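## Task

Use three of the four blocks to form the word "YES". All three must rest entirely on the mat, adjacent to one another in one straight line, with the letters on their top faces upright and reading left to right when viewed from the robot's base. The unused fourth block must end up off the mat. The result must stand on its own, with nothing held by the robot, and the gripper must release and back away at the end.

## Robot and tools

Robot: one six-joint arm (a UR7e-type) carrying a two-finger parallel gripper with a 50 mm maximum opening. Since there is only one arm, every command is a single row, not one list per arm. The fingers point along the gripper's own +z axis and close along its x axis. The reported end_effector_position is the point midway between the pads. The fingertips extend 17.5 mm past that point. A flat plate sticks out about 9 cm toward the gripper's -y side and turns with it, so watch it near blocks.

Frame: the scene frame has its origin on the table top below the arm's base. +z is up, and +y is to the left when facing along +x. Reading "left to right from the base" therefore means the letters run from +y toward -y. Each letter's top should point toward +x, away from the base. Positions are in metres and orientations are quaternions written w first. Velocities are in m/s and rad/s.

A row is always 10 numbers in this order: x, y, z, qw, qx, qy, qz, position, force_limit, speed. The first seven form an absolute pose for the gripper in the scene frame. They are not an offset. The last three control the fingers and each lies in [-1, 1]. For position, +1 is fully open, about -0.65 is pads touching, and -1 means grip until stopped. For force_limit, -1 is about 20 N per pad, 0 about 102 N and +1 about 185 N. For finger speed, -1 is 20 mm/s, 0 is 85 and +1 is 150. To keep the gripper's orientation steady, repeat your chosen quaternion in every row rather than copying the drifting value from the last result. Any target lying over 0.6 m from the last reported position along any gripper axis is refused. At each control step the controller also clips the target to within 100 mm and 16 degrees of the measured pose. If it cannot reach both position and orientation, it favours position.

Tools:
- execute_actions {actions, pictures}. actions holds at most one item. An empty list just reports the state together with camera pictures. {"rows": [...], "steps": n} takes 1 to 15 rows and 4 to 15 steps of 1/30 s. Each row is applied for one step, and the last row repeats to fill the remaining steps. {"steps": n} with no rows is a wait of up to 300 steps, counted from the previous result. Set pictures: true to receive images.
- move {target, speed, stop_force}. target is one row as above. The gripper travels in a straight line toward that absolute pose over 0.5 to 10 s. speed is the path's top speed, 0.002 to 0.5 m/s, with a default of 0.25. stop_force (9 to 40 N) is optional and ends the path when the wrist senses that much extra push against the motion. Use it with a very slow speed when descending onto a block or the table. Leave it out when lifting away from a surface you are pressing on. Its reading is unreliable on moves that rotate the gripper. The finger values are sent at the start of the move.
- wait {seconds}: lets 0 to 10 s pass without sending anything new.
- zoom_image {camera, region}: camera is cam_high, cam_low or cam_wrist. region is [x0, y0, x1, y1] in image pixels, at most 504 x 504. Use it to read letters and check their orientation.
- read_manual {section}: licence texts only.
- finished_scene {scene}: ends scene 1 or 2 and cannot be undone. Call it only once the word is correct, the spare block is off the mat and the gripper is open and clear.

Reading results: the state line gives the gripper's pose and velocities. object_status means 0 moving, 1 stopped while opening, 2 stopped while closing (a secure grip) and 3 reached the commanded opening or pads met (usually empty). The opening in mm is roughly (250 - position_measured) x 0.202. The move line reports how the move ended: done, contact, held, off_target, moving or fault. It also reports limits such as paced (target clipped) or held (steps blocked by the clearance check), plus the remaining distance. HELD marks steps where a row was not passed on, and "pose unreachable" flags changes made by the clearance check. "Hand target" shows where the controller is currently driving. Wrist force and torque are given in gripper axes, with a few N of offset and noise, and saturate near 50 N.

Typical order: look and zoom to locate and read every block. Open above a block, descend slowly with stop_force, close with position -1 and confirm status 2. Lift, rotate about z if the letter must be turned, and lower onto the mat slowly. Open, rise, and repeat. Push or carry the spare block off the mat but keep it on the table.

Avoid: knocking anything off the table; dropping or slamming blocks; pressing hard, because the stiff arm faults at 150 N or at joint load limits (wrist joints 26 N m) and then freezes for 10 s; and holding loads for long periods, which heats the motors. Commands are smoothed about 0.17 s behind, and long moves may fall short, so check the reported pose after each one. Brief outside tugs on held or loose objects can occur, so recheck placements.

Each tool is called after "Emit:" as name(argument=value, ...) on one line, values as JSON.

## Session

Emit:
execute_actions(actions=[])

Scene clock: 0.00 s of 7600.00 s.
end_effector_position=(+0.8459, +0.2575, +0.3749) position_measured=3 object_status=3 end_effector_quat_wxyz=(+0.729, -0.414, +0.498, -0.221) end_effector_velocity=(+0.000, -0.000, -0.000) end_effector_angular_velocity=(+0.000, +0.000, -0.001)
Joint positions: [-0.012 -0.383  1.272 -4.488 -1.289 -2.286]
Joint velocities: [-0.     0.001 -0.    -0.    -0.001  0.   ]
Motor temperatures (°C, as the motors report them): [27 26 25 40 31 31]
Wrist force (N, on the end effector, along its own x y z axes, offset not removed): no reading
Wrist torque (N m, same axes, about the end effector's origin, offset not removed): no reading
Hand target: +0.846, +0.258, +0.375; +0.729, -0.414, +0.498, -0.221

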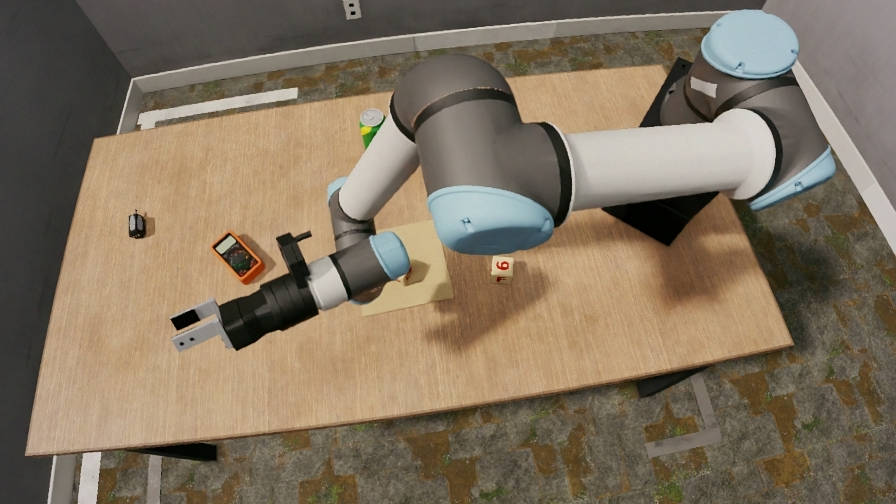

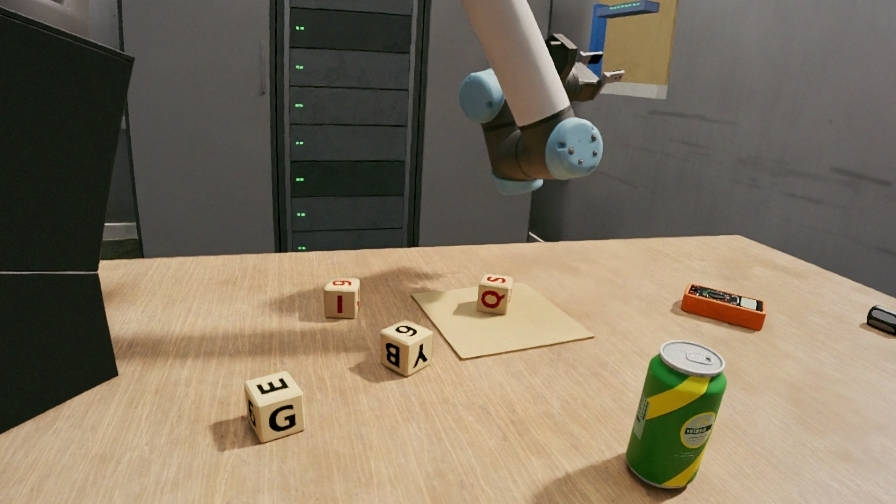

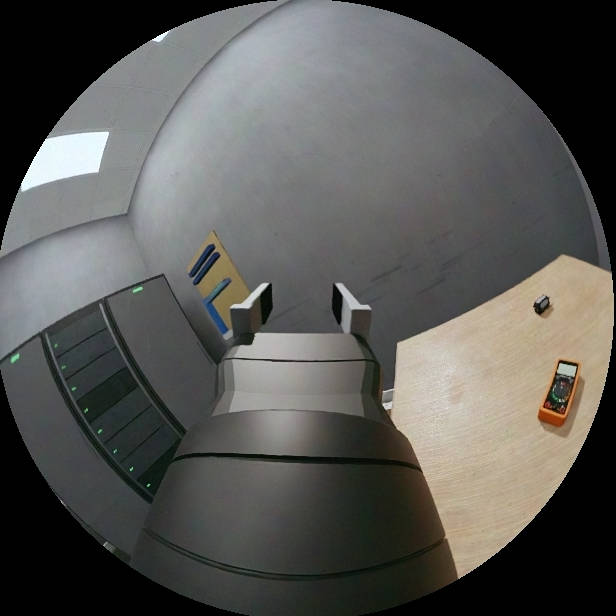

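Emit:
move(target=[0.5,0.1,0.35,0,0.7071,-0.7071,0,1,-0.5,0], speed=0.4)

Scene clock: 3.30 s of 7600.00 s.
end_effector_position=(+0.4997, +0.0997, +0.3499) position_measured=3 object_status=3 end_effector_quat_wxyz=(-0.000, +0.707, -0.707, +0.000) end_effector_velocity=(-0.001, -0.001, -0.001) end_effector_angular_velocity=(-0.003, +0.009, -0.001)
Joint positions: [-0.318 -1.623  2.273 -2.367 -1.302 -3.381]
Joint velocities: [ 0.001  0.003 -0.004  0.009 -0.005 -0.   ]
Motor temperatures (°C, as the motors report them): [27 26 25 40 31 31]
Wrist force (N, on the end effector, along its own x y z axes, offset not removed): [-1.5 0.6 -4.4]
Wrist torque (N m, same axes, about the end effector's origin, offset not removed): [-0.25 0.29 0.11]
Hand target: +0.500, +0.100, +0.350; +0.000, +0.707, -0.707, -0.000
Off the commanded pose: 0.000 m, 0 deg.
Kept back: nothing.
move: done

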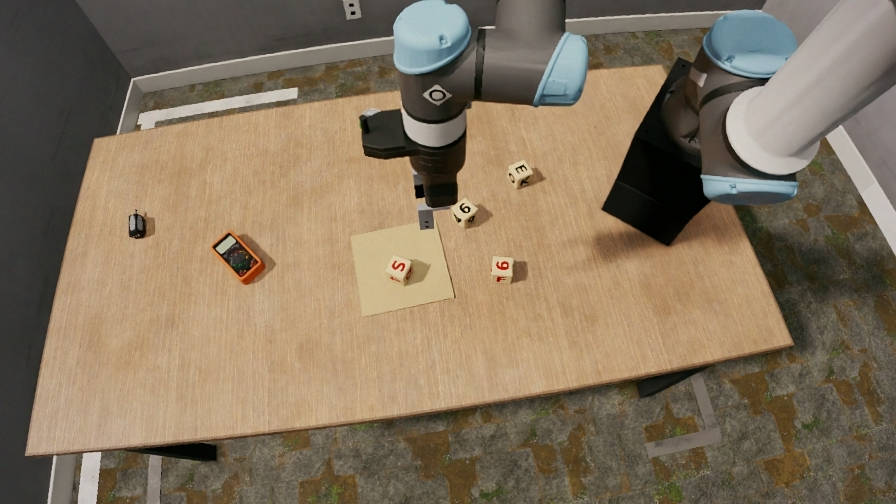

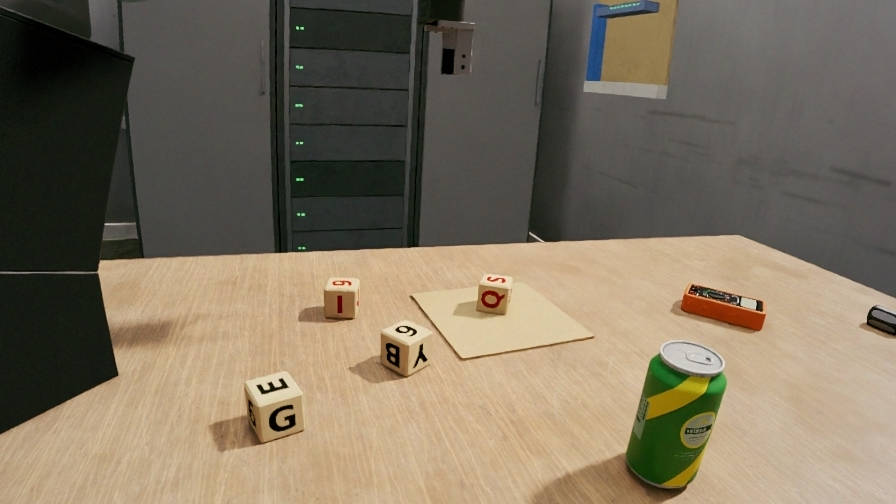

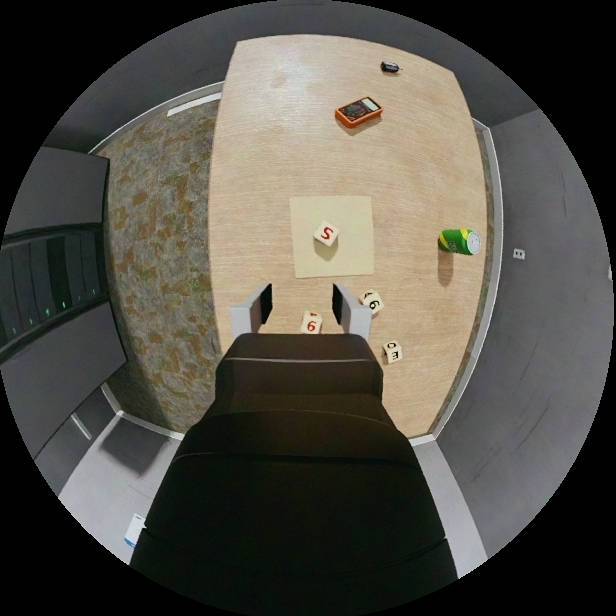

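Emit:
move(target=[0.42,0.0,0.22,0,0.7071,-0.7071,0,1,-0.5,0], speed=0.4)

Emit:
zoom_image(camera="cam_wrist", region=[180,100,480,400])

Scene clock: 4.77 s of 7600.00 s.
end_effector_position=(+0.4201, +0.0001, +0.2202) position_measured=3 object_status=3 end_effector_quat_wxyz=(+0.000, +0.707, -0.707, -0.000) end_effector_velocity=(+0.001, -0.001, -0.001) end_effector_angular_velocity=(-0.000, -0.004, -0.000)
Joint positions: [-0.538 -1.277  2.551 -2.927 -1.276 -3.609]
Joint velocities: [-0.001  0.008  0.    -0.012  0.002  0.   ]
Motor temperatures (°C, as the motors report them): [27 26 25 40 31 31]
Wrist force (N, on the end effector, along its own x y z axes, offset not removed): [0.4 1.6 -1.8]
Wrist torque (N m, same axes, about the end effector's origin, offset not removed): [0.05 0.01 0.04]
Hand target: +0.420, +0.000, +0.220; -0.000, +0.707, -0.707, -0.000
Off the commanded pose: 0.000 m, 0 deg.
Kept back: nothing.
move: done

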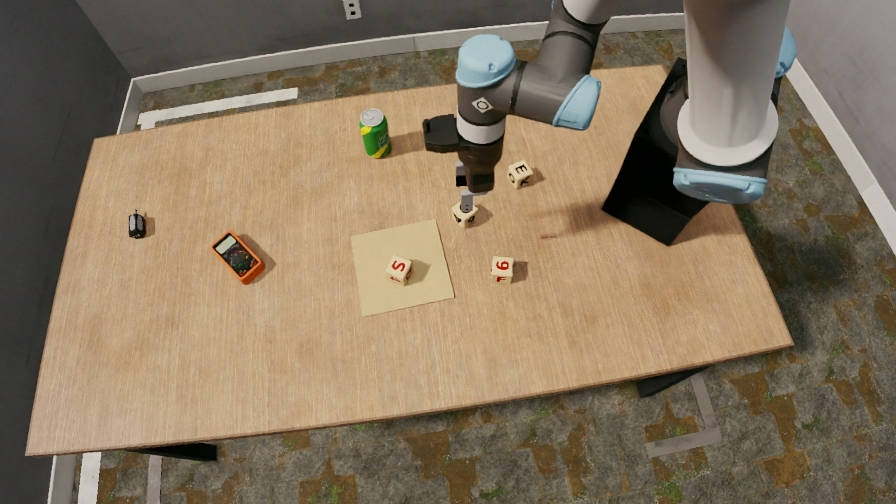

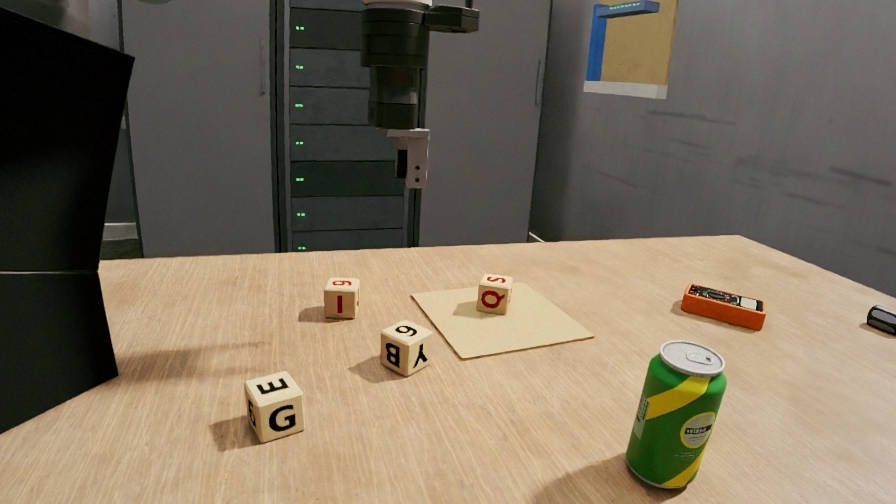

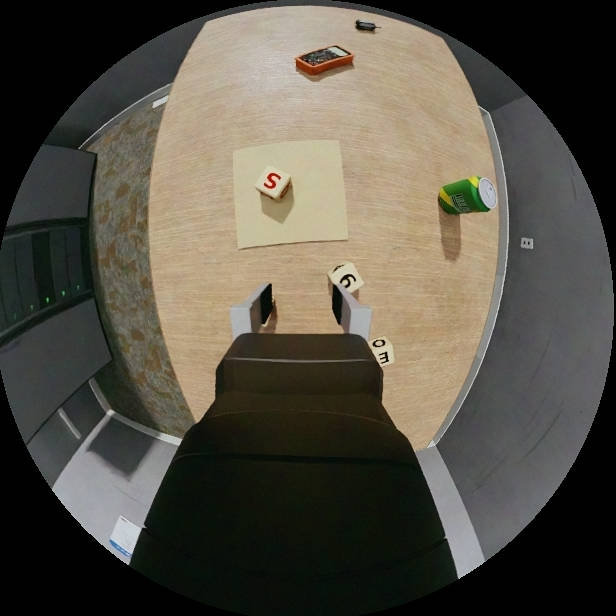

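Region (180, 100, 480, 400) of cam_wrist's 616x616 image, scaled by 1.680, with more detail than that image has.

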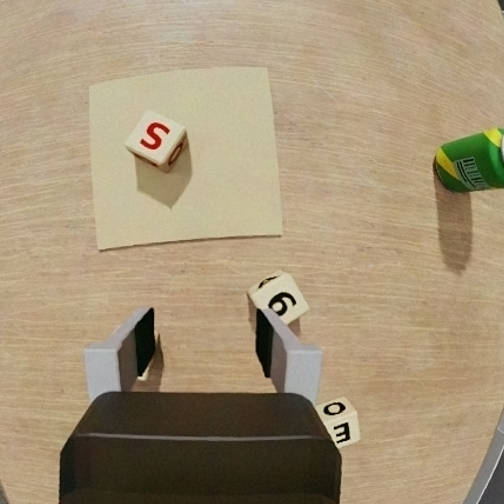

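Emit:
move(target=[0.56,0.046,0.11,0,0.970,-0.242,0,1,-0.5,0], speed=0.4)

Scene clock: 8.13 s of 7600.00 s.
end_effector_position=(+0.5599, +0.0460, +0.1101) position_measured=3 object_status=3 end_effector_quat_wxyz=(+0.000, +0.970, -0.242, +0.000) end_effector_velocity=(+0.000, +0.000, -0.001) end_effector_angular_velocity=(+0.001, +0.002, +0.006)
Joint positions: [-0.299 -0.862  2.067 -2.928 -1.305 -4.443]
Joint velocities: [ 0.001  0.003 -0.004  0.003 -0.    -0.006]
Motor temperatures (°C, as the motors report them): [27 26 25 40 31 31]
Wrist force (N, on the end effector, along its own x y z axes, offset not removed): [1.0 0.4 -0.9]
Wrist torque (N m, same axes, about the end effector's origin, offset not removed): [-0.15 0.02 0.01]
Hand target: +0.560, +0.046, +0.110; +0.000, +0.970, -0.242, +0.000
Off the commanded pose: 0.000 m, 0 deg.
Kept back: nothing.
move: done

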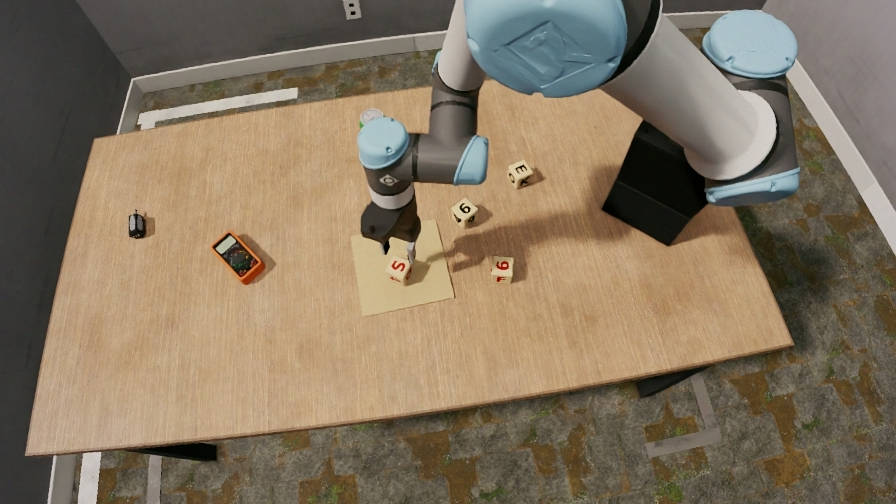

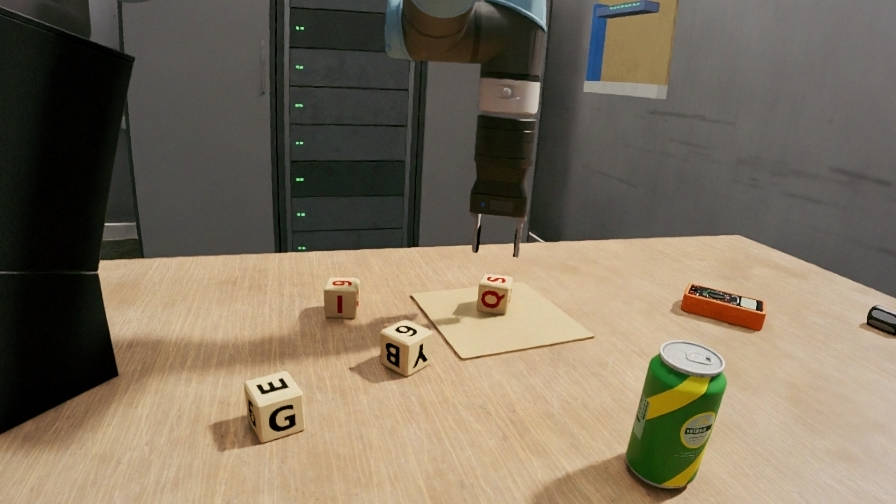

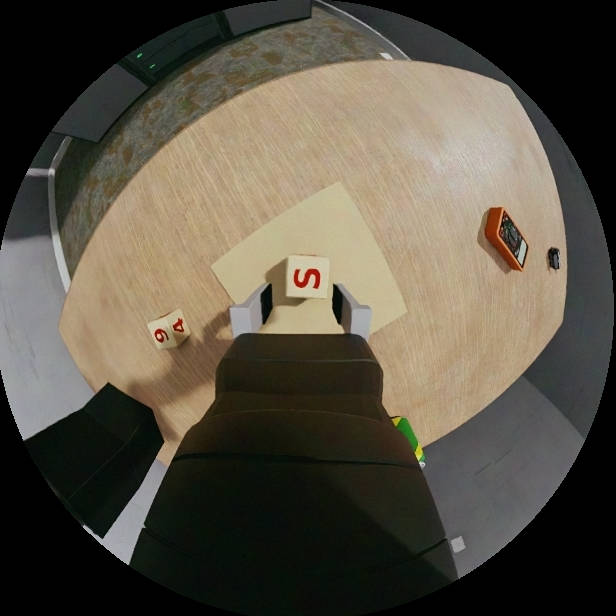

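Emit:
zoom_image(camera="cam_wrist", region=[220,200,380,360])

Region (220, 200, 380, 360) of cam_wrist's 616x616 image, scaled by 3.150, with more detail than that image has.

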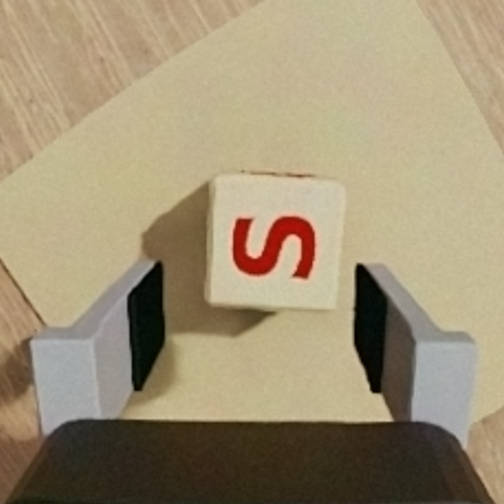

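Emit:
move(target=[0.566,0.046,0.066,0,0.966,-0.259,0,1,-0.5,0])

Emit:
zoom_image(camera="cam_wrist", region=[220,200,380,360])

Scene clock: 9.57 s of 7600.00 s.
end_effector_position=(+0.5660, +0.0460, +0.0661) position_measured=3 object_status=3 end_effector_quat_wxyz=(+0.000, +0.966, -0.259, +0.000) end_effector_velocity=(-0.001, +0.000, -0.001) end_effector_angular_velocity=(+0.001, +0.002, -0.001)
Joint positions: [-0.274 -0.746  2.007 -2.99  -1.308 -4.383]
Joint velocities: [ 0.001  0.002 -0.001  0.001  0.     0.001]
Motor temperatures (°C, as the motors report them): [27 26 25 40 31 31]
Wrist force (N, on the end effector, along its own x y z axes, offset not removed): [-0.6 2.2 -2.4]
Wrist torque (N m, same axes, about the end effector's origin, offset not removed): [0.10 0.31 0.05]
Hand target: +0.566, +0.046, +0.066; +0.000, +0.966, -0.259, +0.000
Off the commanded pose: 0.000 m, 0 deg.
Kept back: nothing.
move: done

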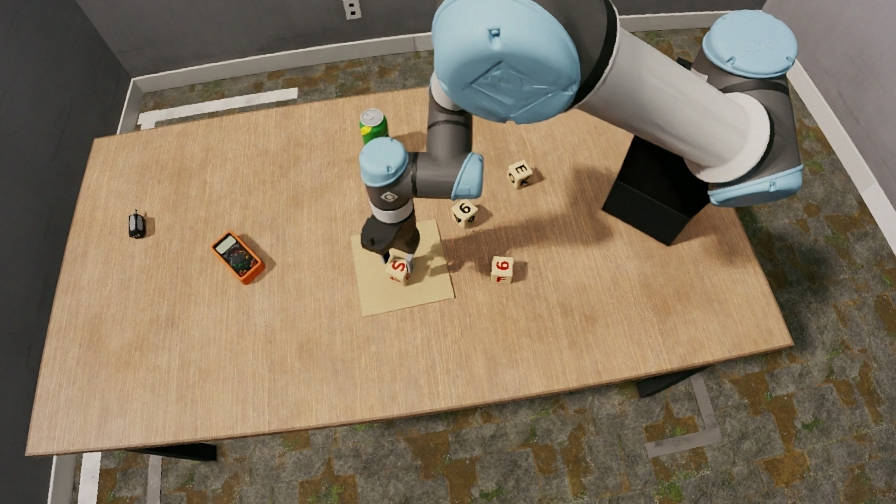

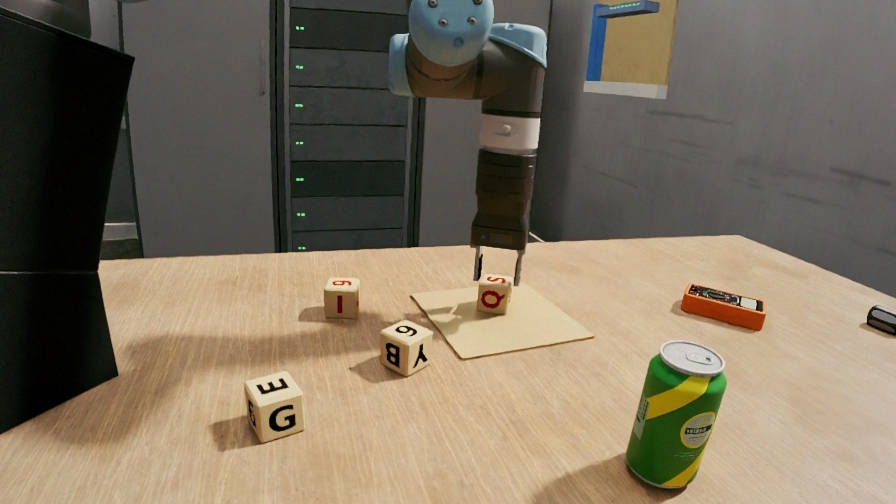

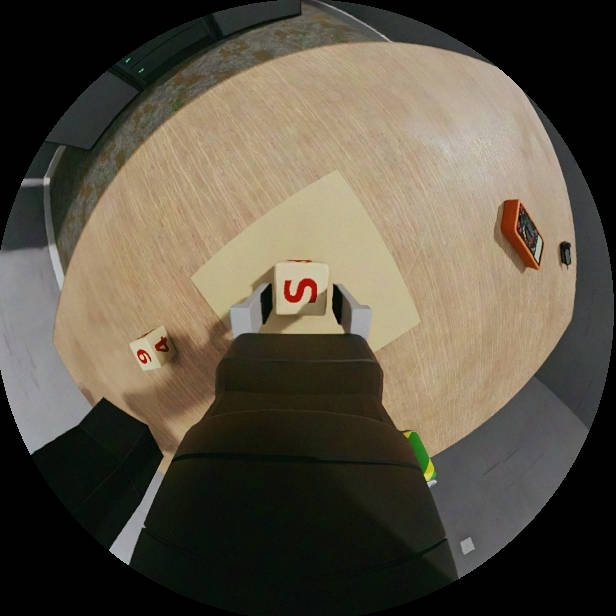

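Region (220, 200, 380, 360) of cam_wrist's 616x616 image, scaled by 3.150, with more detail than that image has.

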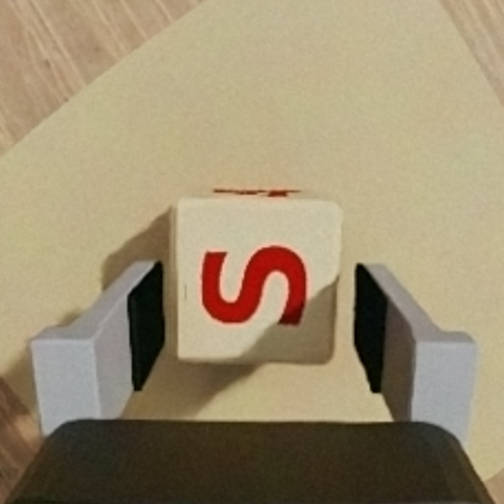

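Emit:
move(target=[0.5675,0.0485,0.026,0,0.966,-0.259,0,1,-0.5,0], speed=0.1)

Emit:
move(target=[0.5675,0.0485,0.026,0,0.966,-0.259,0,-1,-0.5,0])

Scene clock: 10.67 s of 7600.00 s.
end_effector_position=(+0.5675, +0.0485, +0.0261) position_measured=3 object_status=3 end_effector_quat_wxyz=(+0.000, +0.966, -0.259, +0.000) end_effector_velocity=(+0.000, -0.000, -0.001) end_effector_angular_velocity=(-0.001, +0.001, -0.000)
Joint positions: [-0.25  -0.645  1.951 -3.041 -1.312 -4.358]
Joint velocities: [ 0.001  0.002 -0.002  0.    -0.002  0.001]
Motor temperatures (°C, as the motors report them): [27 26 25 40 31 31]
Wrist force (N, on the end effector, along its own x y z axes, offset not removed): [-0.7 -0.3 -2.6]
Wrist torque (N m, same axes, about the end effector's origin, offset not removed): [-0.28 0.29 0.07]
Hand target: +0.568, +0.049, +0.026; +0.000, +0.966, -0.259, +0.000
Off the commanded pose: 0.000 m, 0 deg.
Kept back: nothing.
move: done

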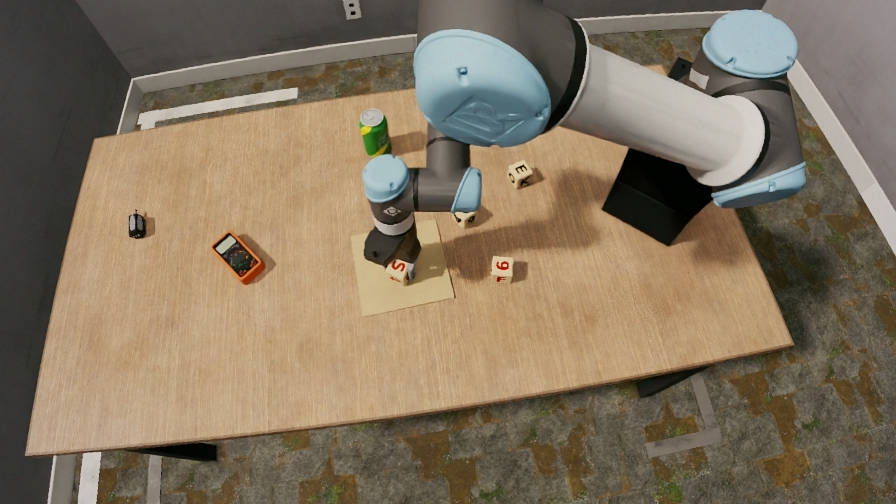

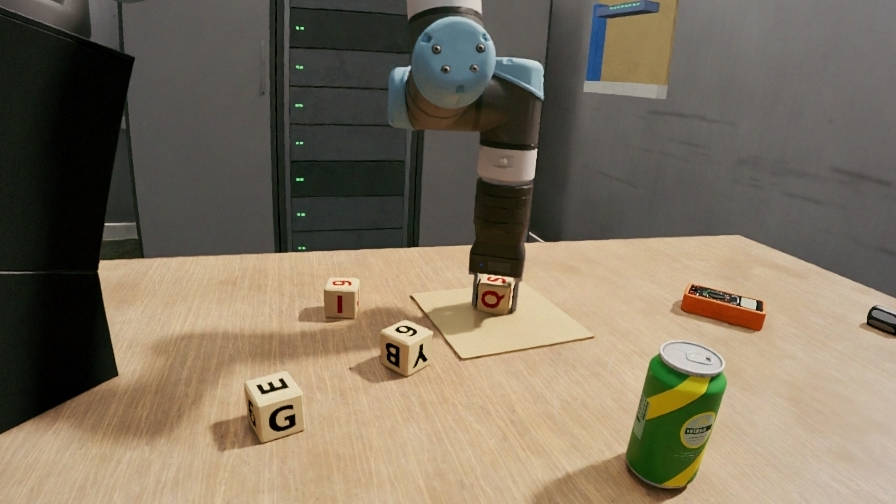

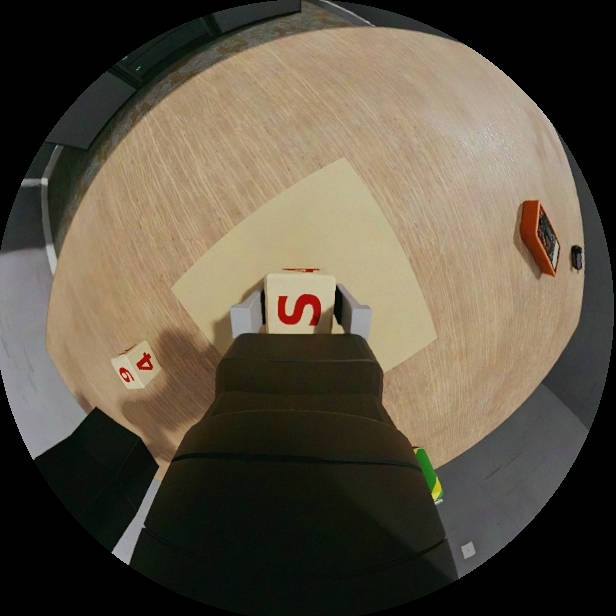

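Scene clock: 11.37 s of 7600.00 s.
end_effector_position=(+0.5675, +0.0485, +0.0260) position_measured=33 object_status=2 end_effector_quat_wxyz=(+0.000, +0.966, -0.259, +0.000) end_effector_velocity=(+0.000, +0.000, +0.000) end_effector_angular_velocity=(+0.000, -0.001, +0.000)
Joint positions: [-0.25  -0.645  1.951 -3.041 -1.312 -4.358]
Joint velocities: [ 0.     0.    -0.    -0.001  0.001  0.   ]
Motor temperatures (°C, as the motors report them): [27 26 25 40 31 31]
Wrist force (N, on the end effector, along its own x y z axes, offset not removed): [-3.0 3.3 -7.9]
Wrist torque (N m, same axes, about the end effector's origin, offset not removed): [0.13 0.30 0.19]
Hand target: +0.568, +0.049, +0.026; +0.000, +0.966, -0.259, -0.000
Off the commanded pose: 0.000 m, 0 deg.
Kept back: nothing.
move: done

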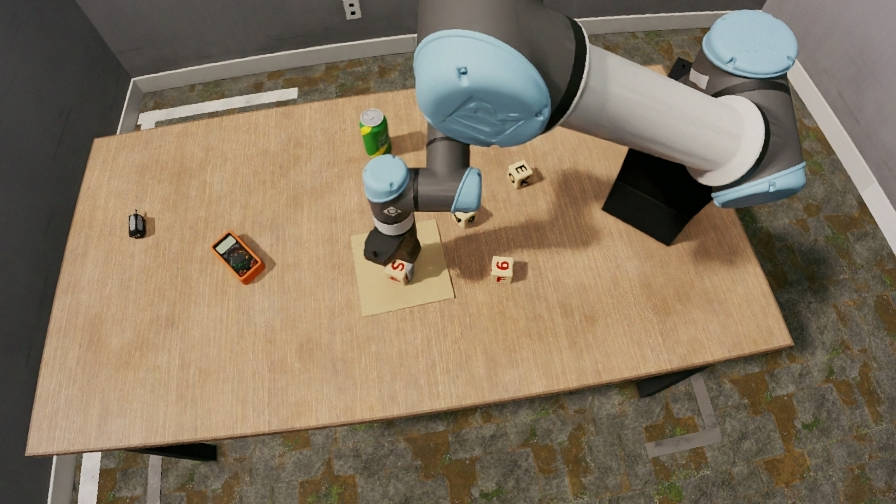

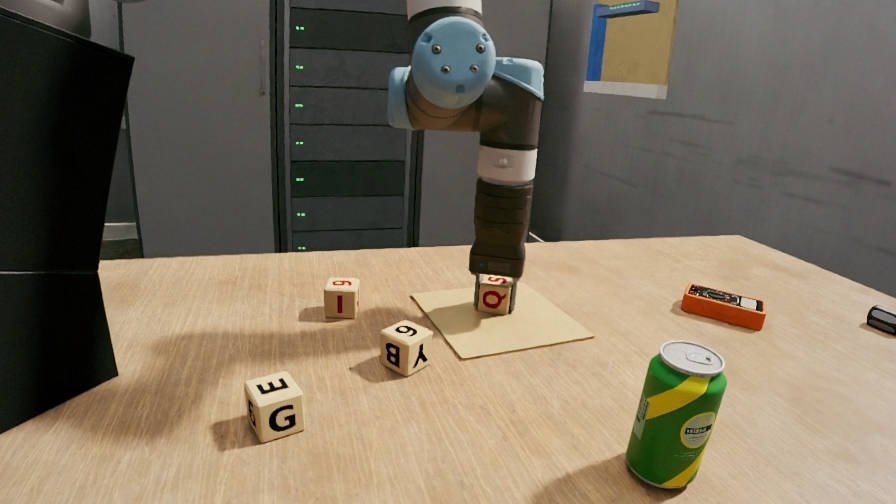

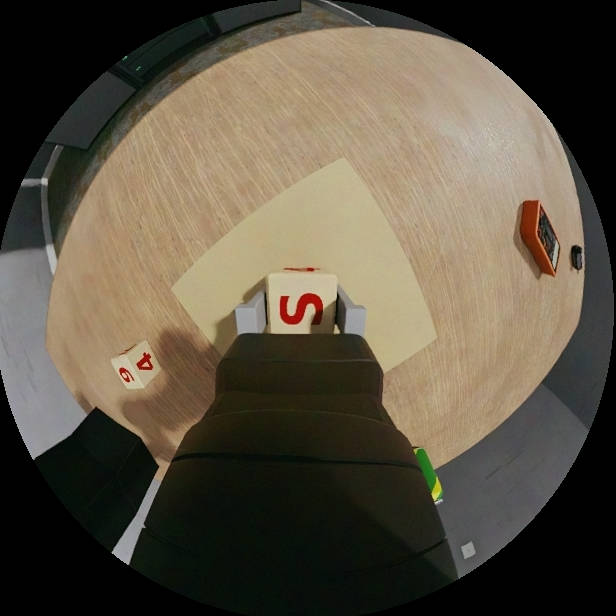

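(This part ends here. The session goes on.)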